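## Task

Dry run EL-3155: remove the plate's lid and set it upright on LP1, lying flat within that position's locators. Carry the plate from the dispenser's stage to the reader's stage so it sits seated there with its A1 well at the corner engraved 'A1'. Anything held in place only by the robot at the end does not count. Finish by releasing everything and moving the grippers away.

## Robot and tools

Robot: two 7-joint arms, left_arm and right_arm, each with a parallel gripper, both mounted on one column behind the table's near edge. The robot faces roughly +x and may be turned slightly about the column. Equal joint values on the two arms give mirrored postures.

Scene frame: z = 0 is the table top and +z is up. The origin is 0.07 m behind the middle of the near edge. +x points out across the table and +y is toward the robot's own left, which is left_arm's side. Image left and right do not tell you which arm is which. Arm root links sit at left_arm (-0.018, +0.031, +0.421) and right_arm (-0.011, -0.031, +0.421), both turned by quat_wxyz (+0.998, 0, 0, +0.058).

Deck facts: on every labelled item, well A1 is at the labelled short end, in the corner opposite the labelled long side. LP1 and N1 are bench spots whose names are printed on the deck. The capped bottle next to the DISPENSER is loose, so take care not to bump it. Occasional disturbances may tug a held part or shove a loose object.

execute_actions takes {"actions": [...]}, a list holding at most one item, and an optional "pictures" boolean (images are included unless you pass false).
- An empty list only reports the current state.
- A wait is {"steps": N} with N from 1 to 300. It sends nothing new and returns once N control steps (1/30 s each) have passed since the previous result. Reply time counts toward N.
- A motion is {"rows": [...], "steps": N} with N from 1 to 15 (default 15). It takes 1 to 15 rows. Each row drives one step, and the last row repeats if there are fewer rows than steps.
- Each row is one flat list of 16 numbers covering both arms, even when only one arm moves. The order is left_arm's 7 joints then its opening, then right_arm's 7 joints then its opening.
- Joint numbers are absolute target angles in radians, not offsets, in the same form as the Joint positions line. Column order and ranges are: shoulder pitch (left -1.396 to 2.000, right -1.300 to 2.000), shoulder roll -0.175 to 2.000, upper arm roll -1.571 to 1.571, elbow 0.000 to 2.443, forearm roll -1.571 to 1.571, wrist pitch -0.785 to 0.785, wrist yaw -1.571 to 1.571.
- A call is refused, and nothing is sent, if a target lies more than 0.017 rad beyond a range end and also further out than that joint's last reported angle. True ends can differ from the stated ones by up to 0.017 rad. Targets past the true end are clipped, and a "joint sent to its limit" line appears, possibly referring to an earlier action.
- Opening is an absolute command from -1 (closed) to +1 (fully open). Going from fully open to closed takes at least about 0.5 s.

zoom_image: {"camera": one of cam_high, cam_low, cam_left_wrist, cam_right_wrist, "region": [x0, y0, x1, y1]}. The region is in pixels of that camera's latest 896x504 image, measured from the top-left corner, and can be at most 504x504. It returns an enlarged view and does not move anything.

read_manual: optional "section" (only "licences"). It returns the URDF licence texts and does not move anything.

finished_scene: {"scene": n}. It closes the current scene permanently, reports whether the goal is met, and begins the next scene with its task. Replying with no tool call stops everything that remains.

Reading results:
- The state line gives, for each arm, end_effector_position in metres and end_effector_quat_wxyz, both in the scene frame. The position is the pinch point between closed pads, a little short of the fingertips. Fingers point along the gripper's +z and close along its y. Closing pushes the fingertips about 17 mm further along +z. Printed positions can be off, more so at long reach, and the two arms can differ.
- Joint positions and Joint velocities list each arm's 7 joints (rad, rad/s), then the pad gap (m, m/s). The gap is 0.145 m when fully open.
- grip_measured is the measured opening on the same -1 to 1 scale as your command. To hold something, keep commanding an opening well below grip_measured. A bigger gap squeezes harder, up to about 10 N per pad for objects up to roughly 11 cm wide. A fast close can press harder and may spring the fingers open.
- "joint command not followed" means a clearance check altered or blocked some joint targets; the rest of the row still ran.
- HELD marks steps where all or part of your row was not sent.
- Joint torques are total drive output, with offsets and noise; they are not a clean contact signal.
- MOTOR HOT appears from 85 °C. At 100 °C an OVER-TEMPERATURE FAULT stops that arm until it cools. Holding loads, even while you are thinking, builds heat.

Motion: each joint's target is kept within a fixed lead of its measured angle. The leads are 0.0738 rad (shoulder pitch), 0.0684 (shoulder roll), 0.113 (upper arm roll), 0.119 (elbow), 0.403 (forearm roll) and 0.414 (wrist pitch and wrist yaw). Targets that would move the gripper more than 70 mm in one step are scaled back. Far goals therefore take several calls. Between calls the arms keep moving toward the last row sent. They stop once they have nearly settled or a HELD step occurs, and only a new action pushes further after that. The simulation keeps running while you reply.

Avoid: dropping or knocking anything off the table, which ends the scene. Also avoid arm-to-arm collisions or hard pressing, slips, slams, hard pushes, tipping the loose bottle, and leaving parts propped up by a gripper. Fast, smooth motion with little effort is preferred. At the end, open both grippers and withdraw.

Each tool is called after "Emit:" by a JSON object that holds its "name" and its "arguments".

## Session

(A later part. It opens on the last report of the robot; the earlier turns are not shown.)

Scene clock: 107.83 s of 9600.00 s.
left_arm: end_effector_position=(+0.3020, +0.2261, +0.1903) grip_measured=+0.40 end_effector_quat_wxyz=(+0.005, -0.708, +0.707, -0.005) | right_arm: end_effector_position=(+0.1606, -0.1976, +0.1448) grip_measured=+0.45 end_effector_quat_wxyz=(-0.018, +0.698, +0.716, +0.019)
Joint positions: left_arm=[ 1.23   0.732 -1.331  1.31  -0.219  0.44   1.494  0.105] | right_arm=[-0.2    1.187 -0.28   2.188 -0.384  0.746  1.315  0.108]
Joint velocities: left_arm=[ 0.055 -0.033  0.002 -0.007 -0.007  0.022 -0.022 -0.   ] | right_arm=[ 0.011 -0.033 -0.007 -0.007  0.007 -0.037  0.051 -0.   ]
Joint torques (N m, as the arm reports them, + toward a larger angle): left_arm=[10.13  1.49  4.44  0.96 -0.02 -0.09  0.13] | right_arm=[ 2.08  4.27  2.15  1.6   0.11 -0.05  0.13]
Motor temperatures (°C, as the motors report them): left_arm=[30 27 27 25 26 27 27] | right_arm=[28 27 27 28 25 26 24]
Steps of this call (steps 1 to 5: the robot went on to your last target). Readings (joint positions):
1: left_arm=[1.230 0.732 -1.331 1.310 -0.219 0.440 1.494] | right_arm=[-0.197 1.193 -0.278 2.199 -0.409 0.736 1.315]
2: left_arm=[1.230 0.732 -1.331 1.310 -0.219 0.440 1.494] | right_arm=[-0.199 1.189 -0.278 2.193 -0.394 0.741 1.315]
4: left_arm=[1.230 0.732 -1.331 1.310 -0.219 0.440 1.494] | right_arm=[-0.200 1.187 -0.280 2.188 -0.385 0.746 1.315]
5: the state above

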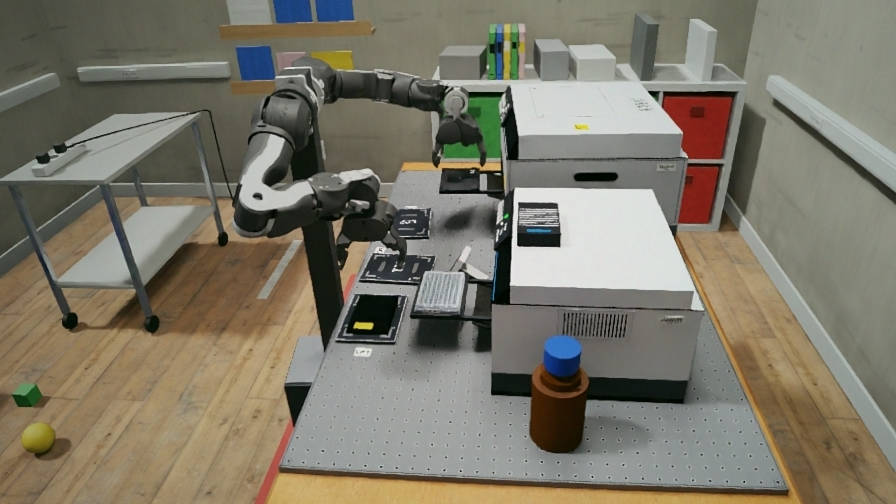

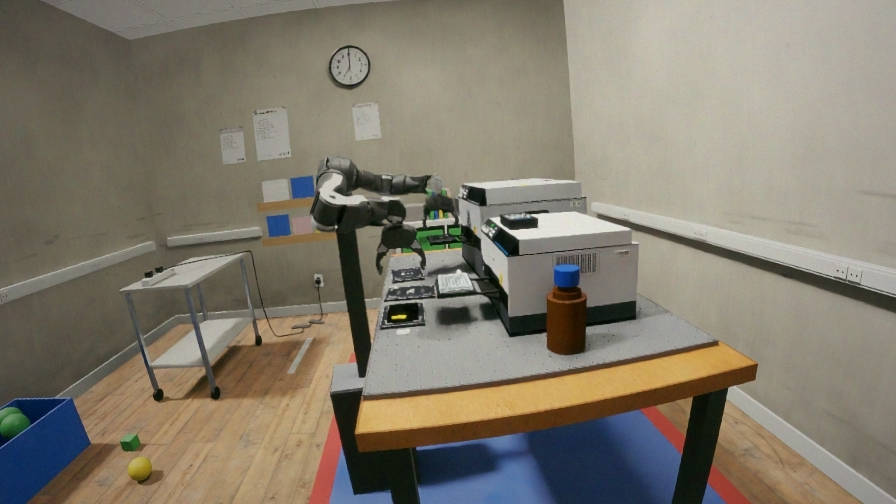

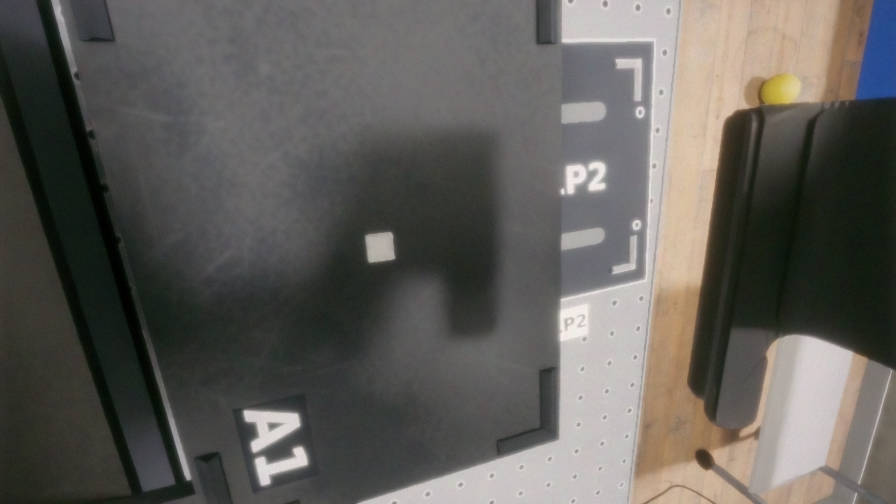

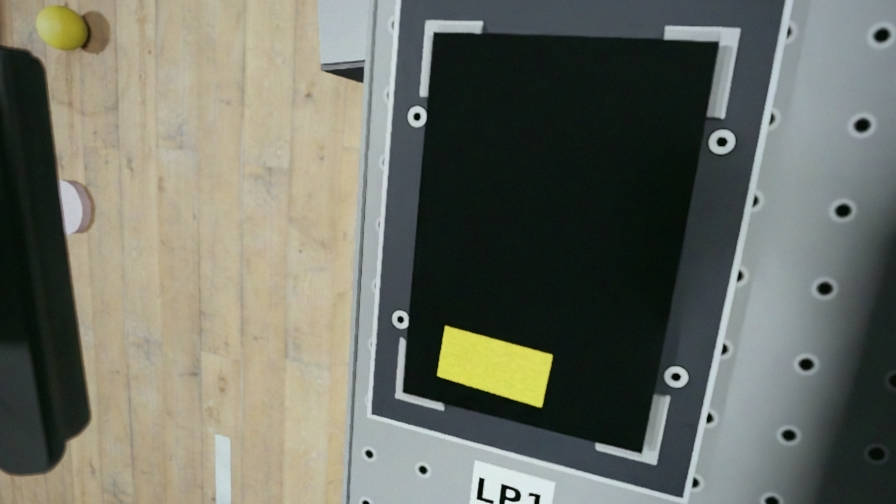

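Emit:
{"name": "execute_actions", "arguments": {"actions": [{"rows":[[1.23,0.732,-1.333,1.309,-0.22,0.437,1.5,0.4,-0.15,1.19,-0.32,2.165,-0.38,0.745,1.33,0.45],[1.23,0.732,-1.333,1.309,-0.22,0.437,1.5,0.4,-0.085,1.193,-0.37,2.14,-0.38,0.74,1.34,0.45],[1.23,0.732,-1.333,1.309,-0.22,0.437,1.5,0.4,-0.02,1.196,-0.42,2.113,-0.38,0.733,1.35,0.45],[1.23,0.732,-1.333,1.309,-0.22,0.437,1.5,0.4,0.045,1.2,-0.467,2.087,-0.38,0.727,1.36,0.45],[1.23,0.732,-1.333,1.309,-0.22,0.437,1.5,0.4,0.11,1.202,-0.516,2.06,-0.37,0.72,1.366,0.45],[1.23,0.732,-1.333,1.309,-0.22,0.437,1.5,0.4,0.175,1.205,-0.565,2.034,-0.35,0.715,1.366,0.45],[1.23,0.732,-1.333,1.309,-0.22,0.437,1.5,0.4,0.24,1.208,-0.614,2.007,-0.33,0.71,1.367,0.45],[1.23,0.732,-1.333,1.309,-0.22,0.437,1.5,0.4,0.305,1.211,-0.663,1.98,-0.313,0.7,1.368,0.45],[1.23,0.732,-1.333,1.309,-0.22,0.437,1.5,0.4,0.37,1.214,-0.713,1.954,-0.295,0.696,1.368,0.45],[1.23,0.732,-1.333,1.309,-0.22,0.437,1.5,0.4,0.435,1.217,-0.762,1.927,-0.276,0.69,1.369,0.45],[1.23,0.732,-1.333,1.309,-0.22,0.437,1.5,0.4,0.5,1.215,-0.811,1.9,-0.258,0.684,1.369,0.45],[1.23,0.732,-1.333,1.309,-0.22,0.437,1.5,0.4,0.56,1.197,-0.865,1.843,-0.242,0.66,1.36,0.45],[1.23,0.732,-1.333,1.309,-0.22,0.437,1.5,0.4,0.62,1.174,-0.92,1.785,-0.225,0.635,1.355,0.45],[1.23,0.732,-1.333,1.309,-0.22,0.437,1.5,0.4,0.68,1.15,-0.975,1.728,-0.21,0.61,1.345,0.45],[1.23,0.732,-1.333,1.309,-0.22,0.437,1.5,0.4,0.74,1.127,-1.03,1.67,-0.193,0.587,1.337,0.45]]}], "pictures": false}}

Emit:
{"name": "execute_actions", "arguments": {"actions": [{"rows":[[1.23,0.732,-1.333,1.309,-0.22,0.437,1.5,0.4,0.8,1.104,-1.085,1.613,-0.176,0.562,1.33,0.45],[1.23,0.732,-1.333,1.309,-0.22,0.437,1.5,0.4,0.86,1.08,-1.14,1.556,-0.16,0.538,1.32,0.45],[1.23,0.732,-1.333,1.309,-0.22,0.437,1.5,0.4,0.92,1.058,-1.2,1.5,-0.144,0.513,1.31,0.45],[1.23,0.732,-1.333,1.309,-0.22,0.437,1.5,0.4,0.97,1.04,-1.245,1.45,-0.13,0.493,1.303,0.45],[1.23,0.732,-1.333,1.309,-0.22,0.437,1.5,0.4,1.0,1.027,-1.279,1.422,-0.122,0.481,1.29,0.45],[1.23,0.732,-1.333,1.309,-0.22,0.437,1.5,0.4,1.0,1.017,-1.305,1.406,-0.106,0.477,1.262,0.45],[1.23,0.732,-1.333,1.309,-0.22,0.437,1.5,0.4,1.0,1.007,-1.331,1.39,-0.09,0.473,1.232,0.45],[1.23,0.732,-1.333,1.309,-0.22,0.437,1.5,0.4,1.0,0.997,-1.358,1.373,-0.074,0.469,1.203,0.45],[1.23,0.732,-1.333,1.309,-0.22,0.437,1.5,0.4,1.0,0.99,-1.378,1.36,-0.062,0.465,1.18,0.45],[1.23,0.732,-1.333,1.309,-0.22,0.437,1.5,0.4,1.0,0.982,-1.398,1.348,-0.05,0.462,1.158,0.42],[1.23,0.732,-1.333,1.309,-0.22,0.437,1.5,0.4,1.0,0.978,-1.41,1.341,-0.043,0.46,1.145,0.38],[1.23,0.732,-1.333,1.309,-0.22,0.437,1.5,0.4,1.0,0.975,-1.418,1.336,-0.036,0.457,1.137,0.3]],"steps":15}]}}

Emit:
{"name": "zoom_image", "arguments": {"camera": "cam_high", "region": [350, 230, 500, 330]}}

Scene clock: 116.63 s of 9600.00 s.
left_arm: end_effector_position=(+0.3020, +0.2261, +0.1903) grip_measured=+0.40 end_effector_quat_wxyz=(+0.005, -0.708, +0.707, -0.005) | right_arm: end_effector_position=(+0.2609, -0.2237, +0.1453) grip_measured=+0.45 end_effector_quat_wxyz=(-0.006, +0.717, +0.697, -0.006)
Joint positions: left_arm=[ 1.23   0.732 -1.331  1.31  -0.219  0.44   1.494  0.105] | right_arm=[ 0.734  1.126 -1.027  1.675 -0.215  0.617  1.349  0.108]
Joint velocities: left_arm=[-0.099 -0.011 -0.007 -0.007  0.066 -0.037 -0.007 -0.   ] | right_arm=[ 0.978 -0.714 -1.048 -1.346  0.212 -0.476 -0.33  -0.   ]
Joint torques (N m, as the arm reports them, + toward a larger angle): left_arm=[10.09  1.45  4.43  0.96 -0.02 -0.08  0.14] | right_arm=[ 3.25  5.46  5.66  2.04  0.32 -0.26  0.15]
Motor temperatures (°C, as the motors report them): left_arm=[30 27 27 25 26 27 27] | right_arm=[28 28 27 28 25 26 24]
Steps of this call (steps 1 to 30: the robot went on to your last target; steps 31 to 90: nothing new was sent; then 5.30 s passed at rest; steps 91 to 105: all 15 steps of this action). Readings (joint positions):
91: left_arm=[1.230 0.732 -1.331 1.310 -0.219 0.440 1.494] | right_arm=[-0.156 1.187 -0.317 2.174 -0.378 0.747 1.323]
92: left_arm=[1.230 0.732 -1.331 1.310 -0.219 0.440 1.494] | right_arm=[-0.089 1.188 -0.368 2.147 -0.377 0.745 1.330]
94: left_arm=[1.230 0.732 -1.331 1.310 -0.219 0.440 1.494] | right_arm=[0.045 1.195 -0.462 2.090 -0.379 0.736 1.344]
98: left_arm=[1.230 0.732 -1.331 1.310 -0.219 0.440 1.494] | right_arm=[0.303 1.205 -0.659 1.984 -0.333 0.712 1.362]
105: the state above

Scene clock: 117.13 s of 9600.00 s.
left_arm: end_effector_position=(+0.3020, +0.2261, +0.1903) grip_measured=+0.40 end_effector_quat_wxyz=(+0.005, -0.708, +0.707, -0.005) | right_arm: end_effector_position=(+0.3015, -0.2271, +0.1085) grip_measured=+0.30 end_effector_quat_wxyz=(-0.004, +0.708, +0.706, -0.003)
Joint positions: left_arm=[ 1.23   0.732 -1.331  1.31  -0.219  0.44   1.494  0.105] | right_arm=[ 0.996  0.975 -1.416  1.335 -0.039  0.461  1.145  0.098]
Joint velocities: left_arm=[-0.077 -0.011 -0.012 -0.007  0.037  0.037 -0.081  0.   ] | right_arm=[ 0.055 -0.055 -0.002 -0.002 -0.095 -0.037 -0.037 -0.   ]
Joint torques (N m, as the arm reports them, + toward a larger angle): left_arm=[10.15  1.45  4.43  0.93 -0.02 -0.08  0.13] | right_arm=[ 6.61  2.47  2.72  0.65  0.1  -0.15 -0.09]
Motor temperatures (°C, as the motors report them): left_arm=[30 27 27 25 26 27 27] | right_arm=[28 28 27 28 25 26 24]
Steps of this call (steps 1 to 15: all 15 steps of this action). Readings (joint positions):
1: left_arm=[1.230 0.732 -1.331 1.310 -0.219 0.440 1.494] | right_arm=[0.792 1.102 -1.084 1.620 -0.196 0.593 1.343]
2: left_arm=[1.230 0.732 -1.331 1.310 -0.219 0.440 1.494] | right_arm=[0.854 1.078 -1.138 1.563 -0.179 0.569 1.335]
4: left_arm=[1.230 0.732 -1.331 1.310 -0.219 0.440 1.494] | right_arm=[0.969 1.038 -1.240 1.455 -0.149 0.523 1.317]
8: left_arm=[1.230 0.732 -1.331 1.310 -0.219 0.440 1.494] | right_arm=[1.003 1.000 -1.352 1.375 -0.096 0.480 1.238]
15: the state above

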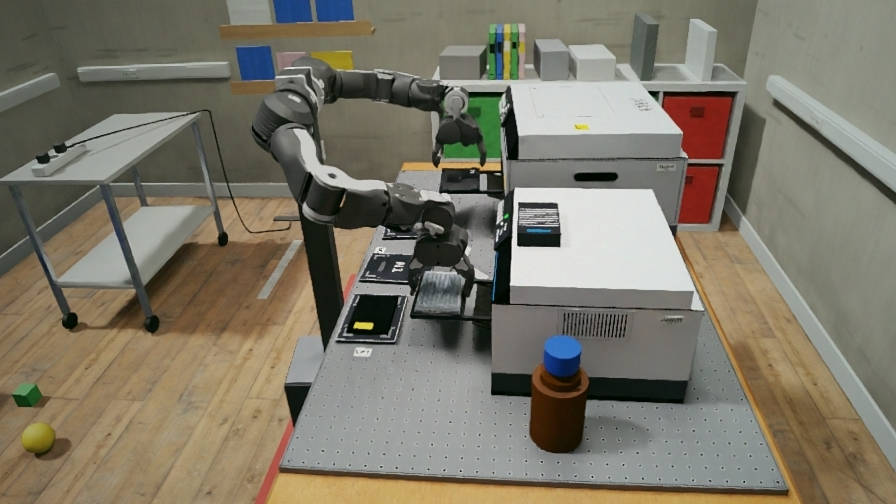

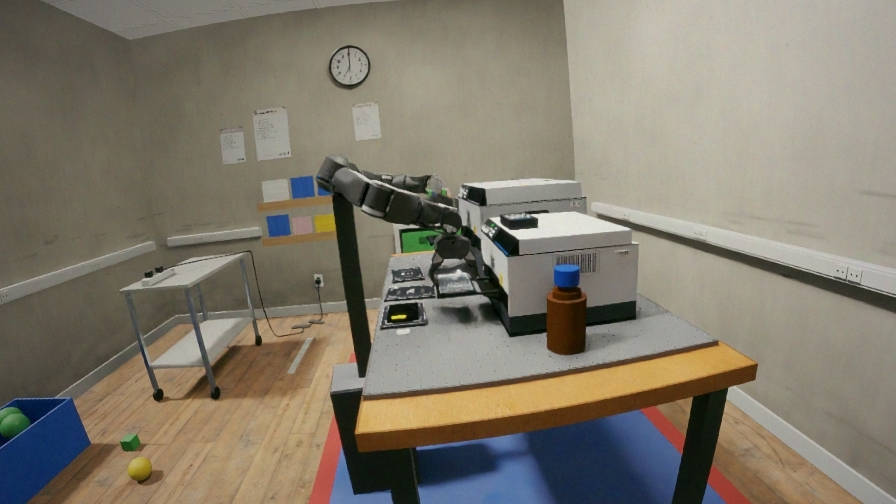

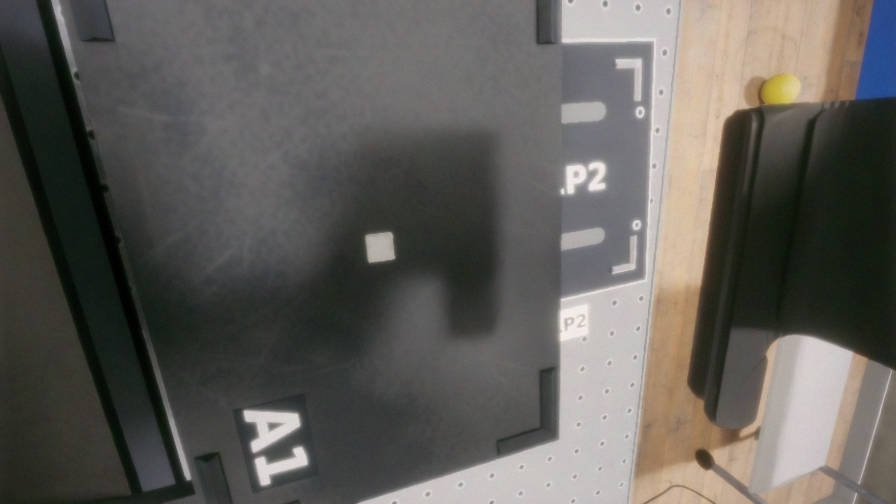

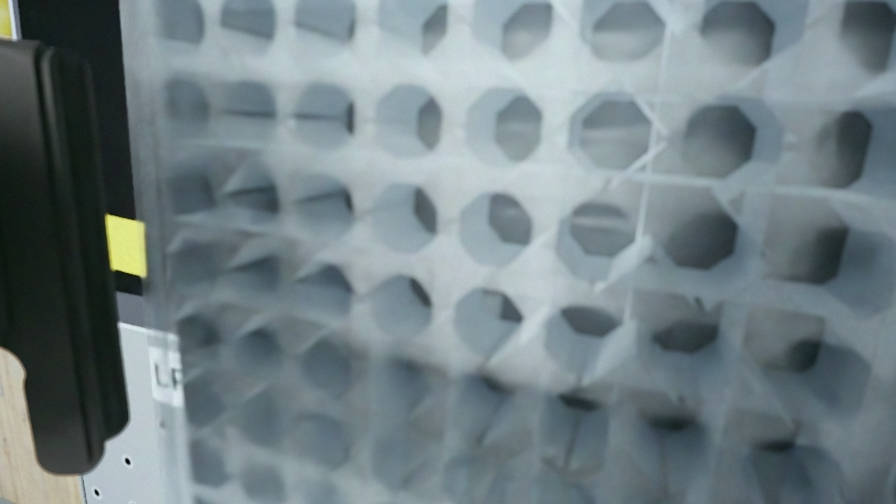

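Region (350, 230, 500, 330) of cam_high's 896x504 image, scaled by 3.360, with more detail than that image has.

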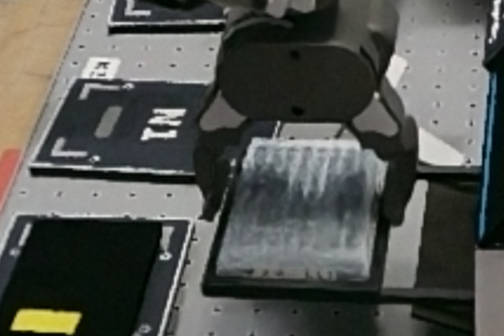

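Emit:
{"name": "execute_actions", "arguments": {"actions": [{"rows":[[1.23,0.732,-1.333,1.309,-0.22,0.437,1.5,0.4,1.0,0.9706,-1.43,1.328,-0.029,0.455,1.123,0.3],[1.23,0.732,-1.333,1.309,-0.22,0.437,1.5,0.4,1.0,0.9706,-1.43,1.328,-0.029,0.455,1.123,0.3],[1.23,0.732,-1.333,1.309,-0.22,0.437,1.5,0.4,1.0,0.9706,-1.43,1.328,-0.029,0.455,1.123,0.26],[1.23,0.732,-1.333,1.309,-0.22,0.437,1.5,0.4,1.0,0.9706,-1.43,1.328,-0.029,0.455,1.123,0.22],[1.23,0.732,-1.333,1.309,-0.22,0.437,1.5,0.4,1.0,0.9706,-1.43,1.328,-0.029,0.455,1.123,0.18],[1.23,0.732,-1.333,1.309,-0.22,0.437,1.5,0.4,1.0,0.9706,-1.43,1.328,-0.029,0.455,1.123,0.13],[1.23,0.732,-1.333,1.309,-0.22,0.437,1.5,0.4,1.0,0.9706,-1.43,1.328,-0.029,0.455,1.123,0.08],[1.23,0.732,-1.333,1.309,-0.22,0.437,1.5,0.4,1.0,0.9706,-1.43,1.328,-0.029,0.455,1.123,0.0],[1.23,0.732,-1.333,1.309,-0.22,0.437,1.5,0.4,1.0,0.9706,-1.43,1.328,-0.029,0.455,1.123,-0.3],[1.23,0.732,-1.333,1.309,-0.22,0.437,1.5,0.4,1.0,0.9706,-1.43,1.328,-0.029,0.455,1.123,-0.8]],"steps":13}]}}

Scene clock: 125.17 s of 9600.00 s.
left_arm: end_effector_position=(+0.3020, +0.2261, +0.1903) grip_measured=+0.40 end_effector_quat_wxyz=(+0.005, -0.708, +0.707, -0.005) | right_arm: end_effector_position=(+0.3016, -0.2272, +0.1063) grip_measured=+0.10 end_effector_quat_wxyz=(-0.004, +0.709, +0.705, -0.002)
Joint positions: left_arm=[ 1.23   0.732 -1.331  1.31  -0.219  0.44   1.494  0.105] | right_arm=[ 0.999  0.972 -1.429  1.328 -0.028  0.459  1.131  0.083]
Joint velocities: left_arm=[-0.011 -0.055  0.012 -0.012  0.022 -0.022 -0.022  0.   ] | right_arm=[ 0.011 -0.077  0.007  0.002 -0.007  0.007  0.022  0.   ]
Joint torques (N m, as the arm reports them, + toward a larger angle): left_arm=[10.12  1.41  4.42  0.95 -0.02 -0.08  0.13] | right_arm=[ 6.31  2.35  3.03  0.72  0.05 -0.21 -0.22]
Motor temperatures (°C, as the motors report them): left_arm=[30 27 27 25 26 27 27] | right_arm=[29 28 27 28 25 26 24]
Steps of this call (steps 1 to 15: the robot went on to your last target; steps 16 to 90: nothing new was sent; then 4.60 s passed at rest; steps 91 to 103: all 13 steps of this action). Readings (joint positions):
91: left_arm=[1.230 0.732 -1.331 1.310 -0.219 0.440 1.494] | right_arm=[0.999 0.973 -1.424 1.331 -0.034 0.459 1.137]
92: left_arm=[1.230 0.732 -1.331 1.310 -0.219 0.440 1.494] | right_arm=[0.999 0.972 -1.428 1.328 -0.033 0.459 1.132]
94: left_arm=[1.230 0.732 -1.331 1.310 -0.219 0.440 1.494] | right_arm=[0.999 0.972 -1.429 1.328 -0.031 0.458 1.129]
98: left_arm=[1.230 0.732 -1.331 1.310 -0.219 0.440 1.494] | right_arm=[0.999 0.972 -1.429 1.328 -0.028 0.459 1.131]
103: the state above

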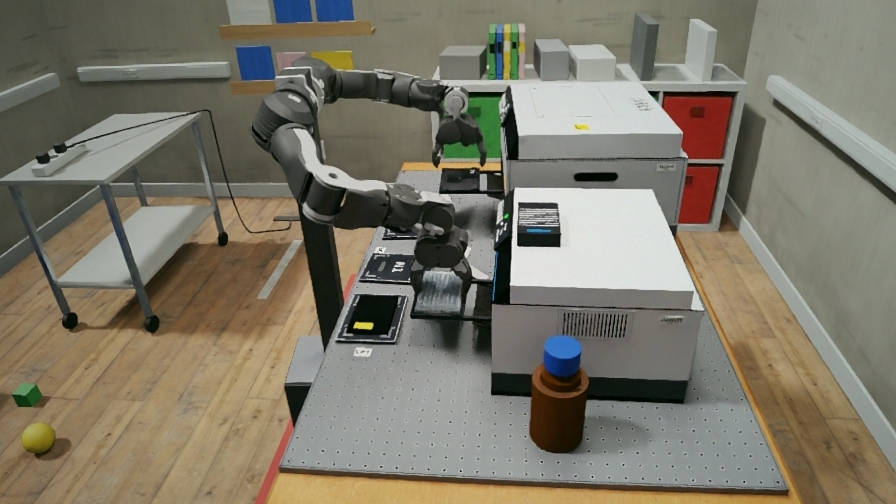

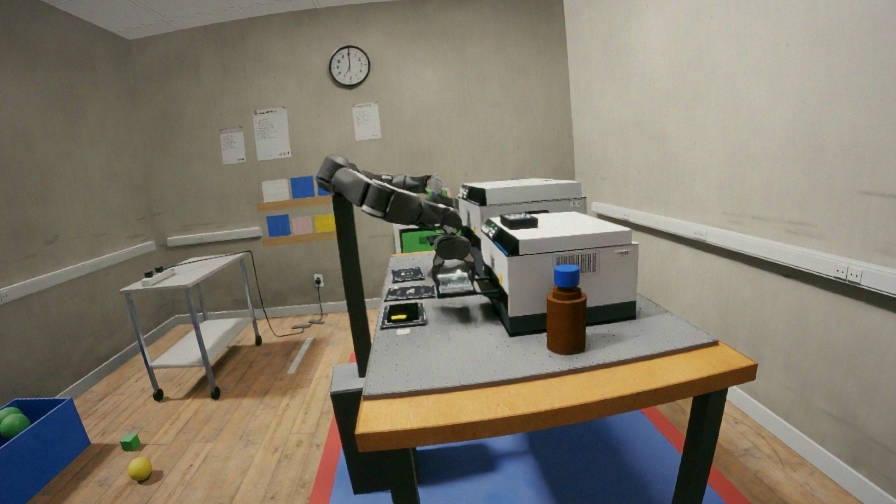

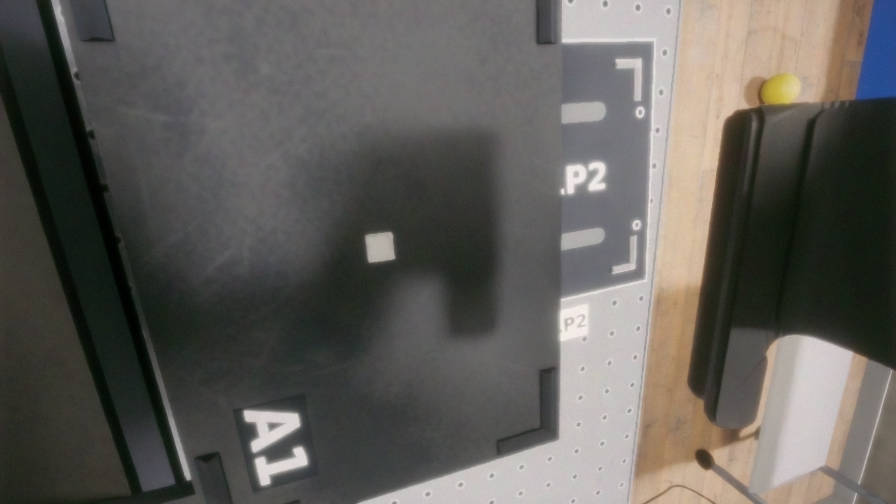

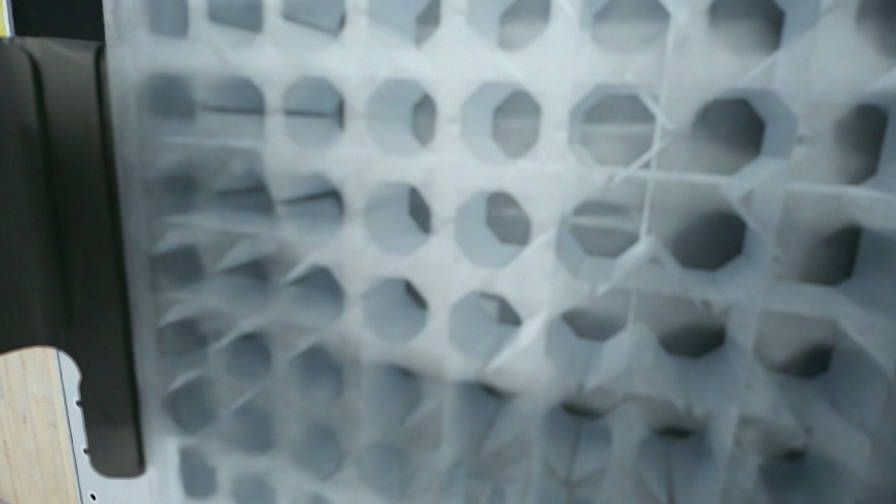

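Emit:
{"name": "execute_actions", "arguments": {"actions": [{"rows":[[1.23,0.732,-1.333,1.309,-0.22,0.437,1.5,0.4,1.0,0.975,-1.418,1.336,-0.038,0.46,1.148,-0.8],[1.23,0.732,-1.333,1.309,-0.22,0.437,1.5,0.4,1.0,0.982,-1.398,1.348,-0.05,0.463,1.172,-0.8],[1.23,0.732,-1.333,1.309,-0.22,0.437,1.5,0.4,1.0,0.99,-1.378,1.36,-0.062,0.466,1.195,-0.8],[1.23,0.732,-1.333,1.309,-0.22,0.437,1.5,0.4,1.0,0.997,-1.358,1.373,-0.074,0.469,1.218,-0.8],[1.23,0.732,-1.333,1.309,-0.22,0.437,1.5,0.4,1.0,1.007,-1.331,1.39,-0.09,0.473,1.248,-0.8],[1.23,0.732,-1.333,1.309,-0.22,0.437,1.5,0.4,1.0,1.017,-1.305,1.406,-0.106,0.477,1.278,-0.8],[1.23,0.732,-1.333,1.309,-0.22,0.437,1.5,0.4,1.0,1.022,-1.285,1.43,-0.125,0.475,1.303,-0.8],[1.23,0.732,-1.333,1.309,-0.22,0.437,1.5,0.4,1.005,1.002,-1.297,1.467,-0.152,0.44,1.316,-0.8],[1.23,0.732,-1.333,1.309,-0.22,0.437,1.5,0.4,1.01,0.977,-1.316,1.511,-0.182,0.4,1.329,-0.8],[1.23,0.732,-1.333,1.309,-0.22,0.437,1.5,0.4,1.015,0.952,-1.334,1.556,-0.211,0.36,1.342,-0.8],[1.23,0.732,-1.333,1.309,-0.22,0.437,1.5,0.4,1.02,0.927,-1.352,1.6,-0.241,0.32,1.355,-0.8],[1.23,0.732,-1.333,1.309,-0.22,0.437,1.5,0.4,1.025,0.903,-1.37,1.645,-0.271,0.28,1.368,-0.8],[1.23,0.732,-1.333,1.309,-0.22,0.437,1.5,0.4,1.03,0.878,-1.389,1.69,-0.3,0.24,1.38,-0.8],[1.23,0.732,-1.333,1.309,-0.22,0.437,1.5,0.4,1.035,0.853,-1.407,1.735,-0.33,0.2,1.393,-0.8],[1.23,0.732,-1.333,1.309,-0.22,0.437,1.5,0.4,1.04,0.828,-1.425,1.78,-0.36,0.157,1.406,-0.8]]}], "pictures": false}}

Emit:
{"name": "execute_actions", "arguments": {"actions": [{"rows":[[1.23,0.732,-1.333,1.309,-0.22,0.437,1.5,0.4,1.045,0.803,-1.444,1.824,-0.39,0.116,1.42,-0.8],[1.23,0.732,-1.333,1.309,-0.22,0.437,1.5,0.4,1.045,0.775,-1.462,1.86,-0.42,0.08,1.432,-0.8],[1.23,0.732,-1.333,1.309,-0.22,0.437,1.5,0.4,1.03,0.738,-1.468,1.862,-0.448,0.065,1.44,-0.8],[1.23,0.732,-1.333,1.309,-0.22,0.437,1.5,0.4,1.01,0.698,-1.473,1.855,-0.476,0.055,1.448,-0.8],[1.23,0.732,-1.333,1.309,-0.22,0.437,1.5,0.4,0.99,0.658,-1.479,1.848,-0.505,0.044,1.456,-0.8],[1.23,0.732,-1.333,1.309,-0.22,0.437,1.5,0.4,0.97,0.618,-1.484,1.841,-0.533,0.034,1.464,-0.8],[1.23,0.732,-1.333,1.309,-0.22,0.437,1.5,0.4,0.95,0.578,-1.49,1.834,-0.561,0.023,1.472,-0.8],[1.23,0.732,-1.333,1.309,-0.22,0.437,1.5,0.4,0.93,0.538,-1.496,1.827,-0.589,0.012,1.48,-0.8],[1.23,0.732,-1.333,1.309,-0.22,0.437,1.5,0.4,0.91,0.498,-1.5,1.82,-0.617,0,1.488,-0.8],[1.23,0.732,-1.333,1.309,-0.22,0.437,1.5,0.4,0.89,0.458,-1.507,1.813,-0.646,-0.01,1.496,-0.8],[1.23,0.732,-1.333,1.309,-0.22,0.437,1.5,0.4,0.87,0.418,-1.512,1.806,-0.674,-0.02,1.504,-0.8],[1.23,0.732,-1.333,1.309,-0.22,0.437,1.5,0.4,0.85,0.385,-1.515,1.795,-0.702,-0.03,1.505,-0.8],[1.23,0.732,-1.333,1.309,-0.22,0.437,1.5,0.4,0.825,0.372,-1.508,1.774,-0.727,-0.047,1.499,-0.8],[1.23,0.732,-1.333,1.309,-0.22,0.437,1.5,0.4,0.8,0.366,-1.498,1.75,-0.753,-0.064,1.485,-0.8],[1.23,0.732,-1.333,1.309,-0.22,0.437,1.5,0.4,0.775,0.36,-1.488,1.725,-0.778,-0.082,1.472,-0.8]]}], "pictures": false}}

Emit:
{"name": "execute_actions", "arguments": {"actions": [{"rows":[[1.23,0.732,-1.333,1.309,-0.22,0.437,1.5,0.4,0.75,0.354,-1.479,1.7,-0.804,-0.1,1.459,-0.8],[1.23,0.732,-1.333,1.309,-0.22,0.437,1.5,0.4,0.725,0.349,-1.469,1.675,-0.829,-0.116,1.445,-0.8],[1.23,0.732,-1.333,1.309,-0.22,0.437,1.5,0.4,0.7,0.343,-1.459,1.65,-0.854,-0.133,1.432,-0.8],[1.23,0.732,-1.333,1.309,-0.22,0.437,1.5,0.4,0.675,0.337,-1.449,1.625,-0.88,-0.15,1.419,-0.8],[1.23,0.732,-1.333,1.309,-0.22,0.437,1.5,0.4,0.65,0.331,-1.439,1.6,-0.905,-0.168,1.405,-0.8],[1.23,0.732,-1.333,1.309,-0.22,0.437,1.5,0.4,0.625,0.325,-1.429,1.576,-0.93,-0.185,1.39,-0.8],[1.23,0.732,-1.333,1.309,-0.22,0.437,1.5,0.4,0.6,0.32,-1.419,1.551,-0.958,-0.205,1.374,-0.8]],"steps":14}]}}

Emit:
{"name": "zoom_image", "arguments": {"camera": "cam_high", "region": [345, 200, 495, 330]}}

Emit:
{"name": "zoom_image", "arguments": {"camera": "cam_low", "region": [370, 250, 460, 315]}}

Scene clock: 137.00 s of 9600.00 s.
left_arm: end_effector_position=(+0.3020, +0.2261, +0.1903) grip_measured=+0.40 end_effector_quat_wxyz=(+0.005, -0.707, +0.707, -0.005) | right_arm: end_effector_position=(+0.2491, -0.1110, +0.1447) grip_measured=+0.09 end_effector_quat_wxyz=(-0.018, +0.358, +0.934, +0.007)
Joint positions: left_arm=[ 1.23   0.732 -1.331  1.31  -0.219  0.44   1.494  0.105] | right_arm=[ 1.036  0.835 -1.421  1.77  -0.323  0.209  1.384  0.082]
Joint velocities: left_arm=[ 0.011  0.011 -0.002 -0.012  0.022 -0.007 -0.007  0.   ] | right_arm=[ 0.209 -0.473 -0.349  1.004 -0.711 -0.974  0.344 -0.   ]
Joint torques (N m, as the arm reports them, + toward a larger angle): left_arm=[10.08  1.46  4.4   0.97 -0.03 -0.09  0.13] | right_arm=[ 6.08  0.5   3.27  0.79 -0.01 -0.16  0.06]
Motor temperatures (°C, as the motors report them): left_arm=[31 27 27 25 26 27 27] | right_arm=[29 27 27 28 25 26 24]
Steps of this call (steps 1 to 15: the robot went on to your last target; steps 16 to 90: nothing new was sent; then 8.33 s passed at rest; steps 91 to 105: all 15 steps of this action). Readings (joint positions):
91: left_arm=[1.230 0.732 -1.331 1.310 -0.219 0.440 1.494] | right_arm=[0.998 0.973 -1.426 1.332 -0.032 0.459 1.137]
92: left_arm=[1.230 0.732 -1.331 1.310 -0.219 0.440 1.494] | right_arm=[0.995 0.978 -1.411 1.342 -0.041 0.461 1.148]
94: left_arm=[1.230 0.732 -1.331 1.310 -0.219 0.440 1.494] | right_arm=[0.996 0.994 -1.365 1.371 -0.060 0.463 1.188]
98: left_arm=[1.230 0.732 -1.331 1.310 -0.219 0.440 1.494] | right_arm=[1.007 1.024 -1.288 1.450 -0.132 0.461 1.285]
105: the state above

Scene clock: 137.50 s of 9600.00 s.
left_arm: end_effector_position=(+0.3020, +0.2261, +0.1903) grip_measured=+0.40 end_effector_quat_wxyz=(+0.005, -0.707, +0.707, -0.005) | right_arm: end_effector_position=(+0.1676, +0.0036, +0.0914) grip_measured=+0.09 end_effector_quat_wxyz=(-0.016, +0.009, +1.000, +0.003)
Joint positions: left_arm=[ 1.23   0.732 -1.331  1.31  -0.219  0.44   1.494  0.105] | right_arm=[ 0.774  0.355 -1.495  1.731 -0.742 -0.059  1.483  0.082]
Joint velocities: left_arm=[-0.011  0.011 -0.007  0.007 -0.066  0.066 -0.007  0.   ] | right_arm=[-0.604  0.209  0.178 -0.891 -0.784 -0.315 -0.271  0.   ]
Joint torques (N m, as the arm reports them, + toward a larger angle): left_arm=[10.14  1.48  4.41  0.95 -0.02 -0.08  0.12] | right_arm=[ 6.38 -0.05  3.68  2.41  0.06 -0.22 -0.02]
Motor temperatures (°C, as the motors report them): left_arm=[31 27 27 25 26 27 27] | right_arm=[29 27 27 28 25 26 24]
Steps of this call (steps 1 to 15: all 15 steps of this action). Readings (joint positions):
1: left_arm=[1.230 0.732 -1.331 1.310 -0.219 0.440 1.494] | right_arm=[1.042 0.812 -1.438 1.811 -0.356 0.168 1.399]
2: left_arm=[1.230 0.732 -1.331 1.310 -0.219 0.440 1.494] | right_arm=[1.044 0.780 -1.456 1.852 -0.387 0.129 1.412]
4: left_arm=[1.230 0.732 -1.331 1.310 -0.219 0.440 1.494] | right_arm=[1.014 0.691 -1.467 1.863 -0.438 0.080 1.430]
8: left_arm=[1.230 0.732 -1.331 1.310 -0.219 0.440 1.494] | right_arm=[0.930 0.543 -1.493 1.827 -0.557 0.029 1.466]
15: the state above

Scene clock: 137.97 s of 9600.00 s.
left_arm: end_effector_position=(+0.3020, +0.2261, +0.1903) grip_measured=+0.40 end_effector_quat_wxyz=(+0.005, -0.707, +0.707, -0.005) | right_arm: end_effector_position=(+0.1738, -0.0014, +0.0435) grip_measured=+0.09 end_effector_quat_wxyz=(-0.000, +0.002, +1.000, -0.003)
Joint positions: left_arm=[ 1.23   0.732 -1.331  1.31  -0.219  0.44   1.494  0.105] | right_arm=[ 0.6    0.321 -1.421  1.547 -0.957 -0.202  1.379  0.082]
Joint velocities: left_arm=[ 0.033 -0.033 -0.002 -0.007  0.007 -0.007 -0.007 -0.   ] | right_arm=[-0.055 -0.077 -0.002  0.017  0.037 -0.037 -0.037 -0.   ]
Joint torques (N m, as the arm reports them, + toward a larger angle): left_arm=[10.13  1.44  4.41  0.96 -0.02 -0.08  0.13] | right_arm=[ 4.42 -1.1   2.4   2.75  0.02 -0.18 -0.11]
Motor temperatures (°C, as the motors report them): left_arm=[31 27 27 25 26 27 27] | right_arm=[29 27 27 28 25 26 24]
Steps of this call (steps 1 to 14: all 14 steps of this action). Readings (joint positions):
1: left_arm=[1.230 0.732 -1.331 1.310 -0.219 0.440 1.494] | right_arm=[0.750 0.358 -1.485 1.701 -0.771 -0.076 1.475]
2: left_arm=[1.230 0.732 -1.331 1.310 -0.219 0.440 1.494] | right_arm=[0.727 0.356 -1.474 1.675 -0.800 -0.093 1.465]
4: left_arm=[1.230 0.732 -1.331 1.310 -0.219 0.440 1.494] | right_arm=[0.677 0.339 -1.453 1.629 -0.851 -0.127 1.441]
8: left_arm=[1.230 0.732 -1.331 1.310 -0.219 0.440 1.494] | right_arm=[0.589 0.321 -1.424 1.546 -0.940 -0.191 1.388]
14: the state above

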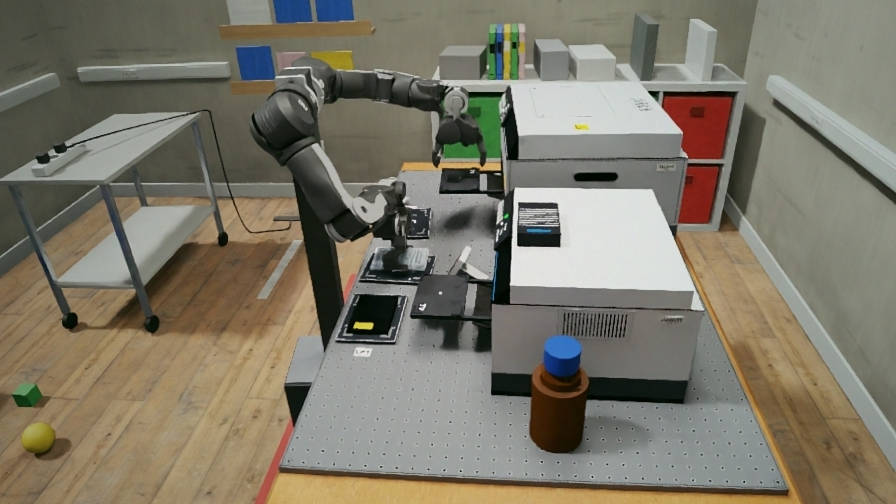

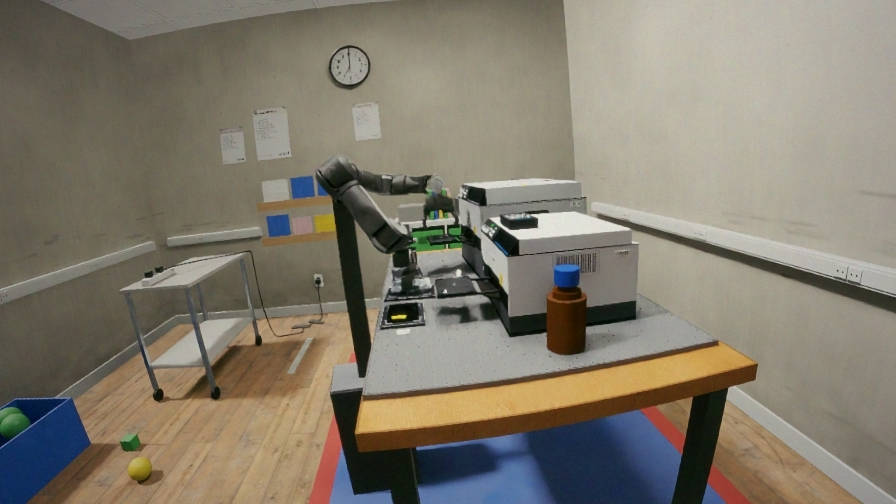

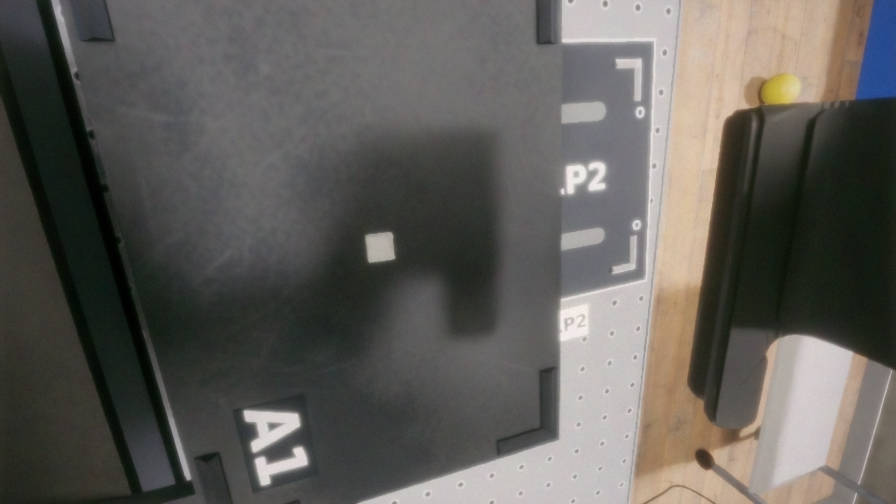

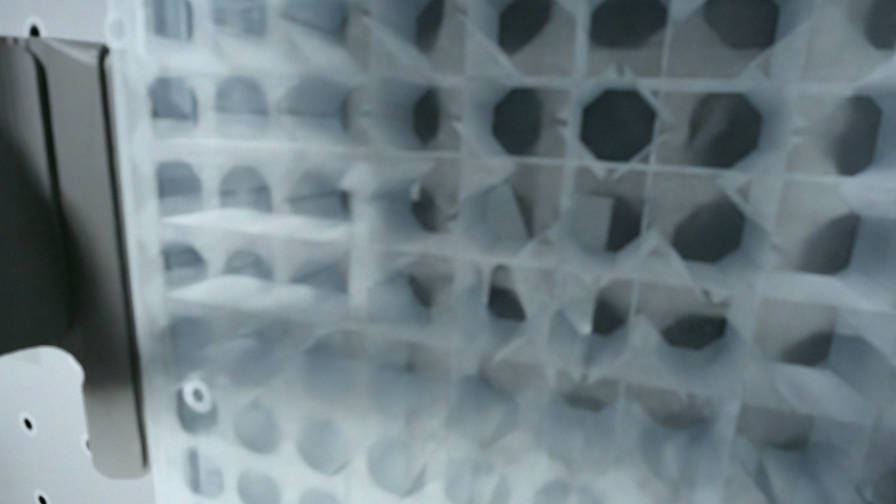

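Region (345, 200, 495, 330) of cam_high's 896x504 image, scaled by 3.360, with more detail than that image has; it fills the top 437 rows of this view, and the rest is white.

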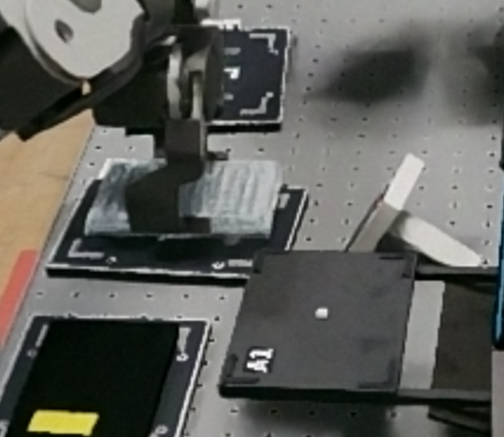

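Region (370, 250, 460, 315) of cam_low's 896x504 image, scaled by 5.600, with more detail than that image has.

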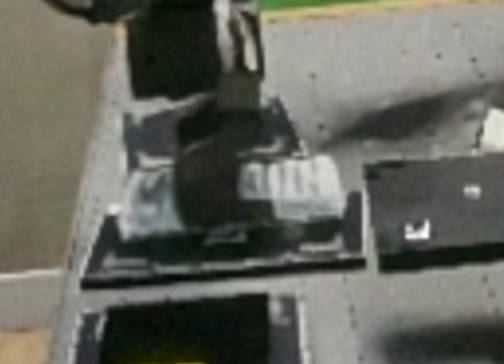

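Emit:
{"name": "execute_actions", "arguments": {"actions": [{"rows":[[1.23,0.732,-1.333,1.309,-0.22,0.437,1.5,0.4,0.6,0.317,-1.428,1.535,-0.961,-0.204,1.359,-0.8],[1.23,0.732,-1.333,1.309,-0.22,0.437,1.5,0.4,0.6,0.314,-1.436,1.519,-0.963,-0.204,1.344,-0.8],[1.23,0.732,-1.333,1.309,-0.22,0.437,1.5,0.4,0.6,0.311,-1.445,1.503,-0.966,-0.204,1.328,-0.8]],"steps":10}]}}

Emit:
{"name": "zoom_image", "arguments": {"camera": "cam_high", "region": [350, 230, 445, 295]}}

Emit:
{"name": "zoom_image", "arguments": {"camera": "cam_low", "region": [378, 265, 445, 310]}}

Scene clock: 140.90 s of 9600.00 s.
left_arm: end_effector_position=(+0.3020, +0.2261, +0.1903) grip_measured=+0.40 end_effector_quat_wxyz=(+0.005, -0.707, +0.707, -0.005) | right_arm: end_effector_position=(+0.1735, -0.0016, +0.0335) grip_measured=+0.09 end_effector_quat_wxyz=(-0.001, +0.002, +1.000, -0.003)
Joint positions: left_arm=[ 1.23   0.732 -1.331  1.31  -0.219  0.44   1.494  0.105] | right_arm=[ 0.598  0.312 -1.445  1.501 -0.964 -0.202  1.335  0.083]
Joint velocities: left_arm=[ 0.011  0.033 -0.002  0.007  0.037  0.022 -0.066 -0.   ] | right_arm=[-0.033 -0.011  0.002 -0.007  0.022  0.037 -0.022 -0.   ]
Joint torques (N m, as the arm reports them, + toward a larger angle): left_arm=[10.09  1.4   4.38  0.97 -0.02 -0.07  0.13] | right_arm=[ 4.38 -1.06  2.03  2.59 -0.05 -0.15 -0.15]
Motor temperatures (°C, as the motors report them): left_arm=[31 27 27 25 26 27 27] | right_arm=[29 27 27 28 25 26 24]
Steps of this call (steps 1 to 15: the robot went on to your last target; steps 16 to 78: nothing new was sent; steps 79 to 88: all 10 steps of this action). Readings (joint positions):
79: left_arm=[1.230 0.732 -1.331 1.310 -0.219 0.440 1.494] | right_arm=[0.600 0.319 -1.423 1.541 -0.958 -0.202 1.373]
80: left_arm=[1.230 0.732 -1.331 1.310 -0.219 0.440 1.494] | right_arm=[0.600 0.314 -1.431 1.525 -0.960 -0.202 1.362]
82: left_arm=[1.230 0.732 -1.331 1.310 -0.219 0.440 1.494] | right_arm=[0.598 0.312 -1.445 1.501 -0.963 -0.202 1.340]
86: left_arm=[1.230 0.732 -1.331 1.310 -0.219 0.440 1.494] | right_arm=[0.598 0.312 -1.445 1.501 -0.964 -0.202 1.335]
88: the state above

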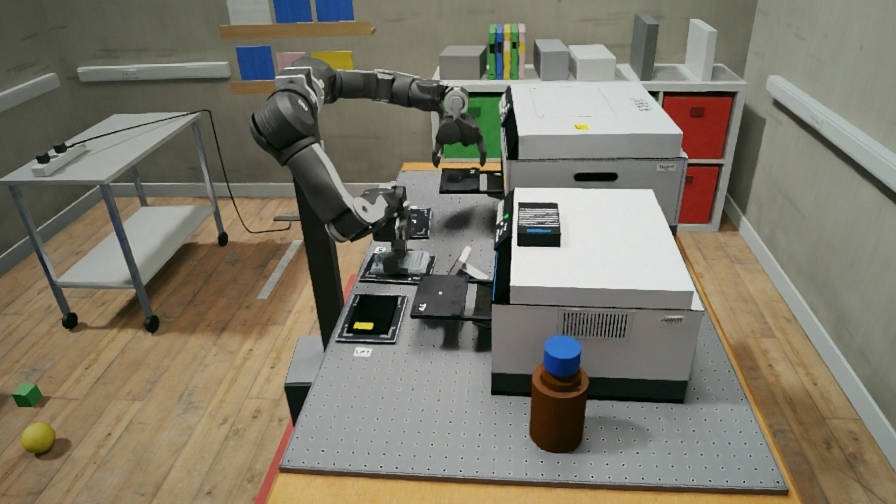

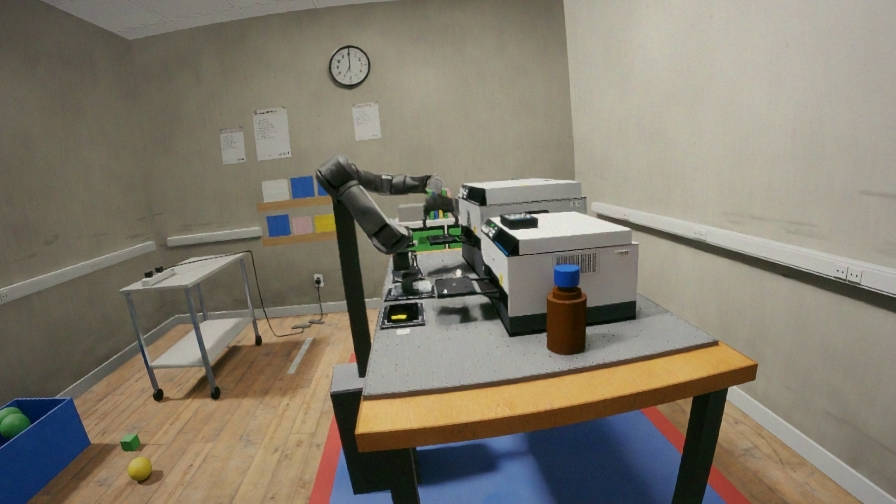

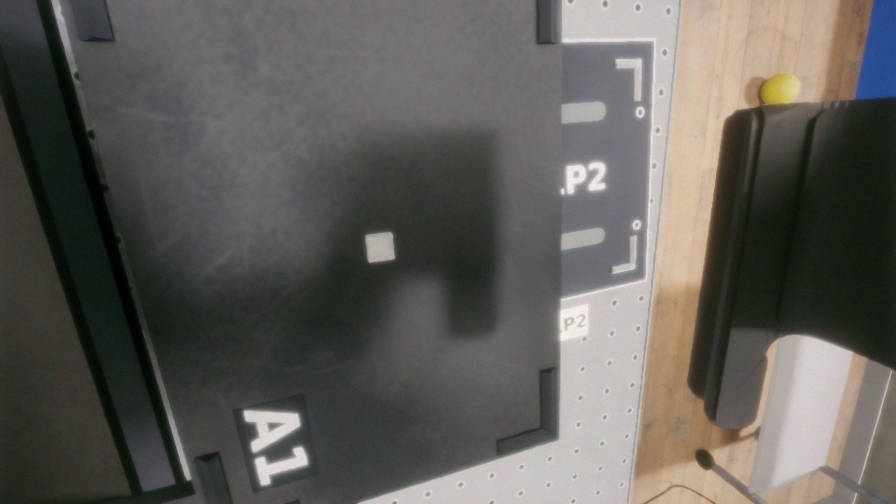

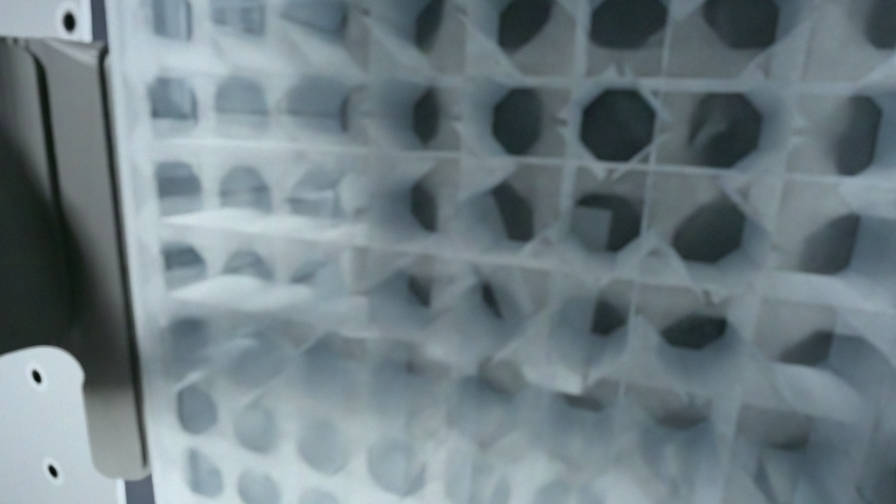

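Region (350, 230, 445, 295) of cam_high's 896x504 image, scaled by 5.305, with more detail than that image has; it fills the top 345 rows of this view, and the rest is white.

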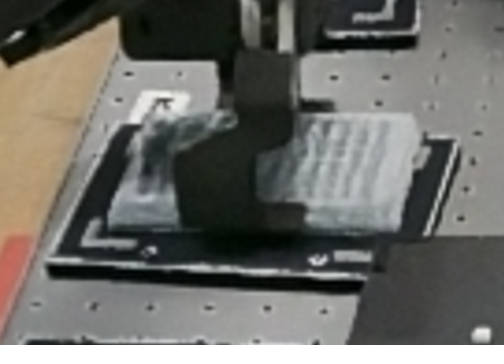

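Region (378, 265, 445, 310) of cam_low's 896x504 image, scaled by 7.522, with more detail than that image has; it fills the top 339 rows of this view, and the rest is white.

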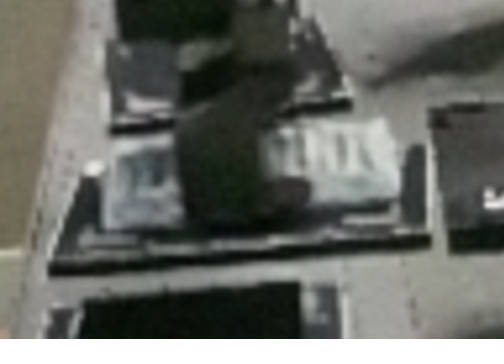

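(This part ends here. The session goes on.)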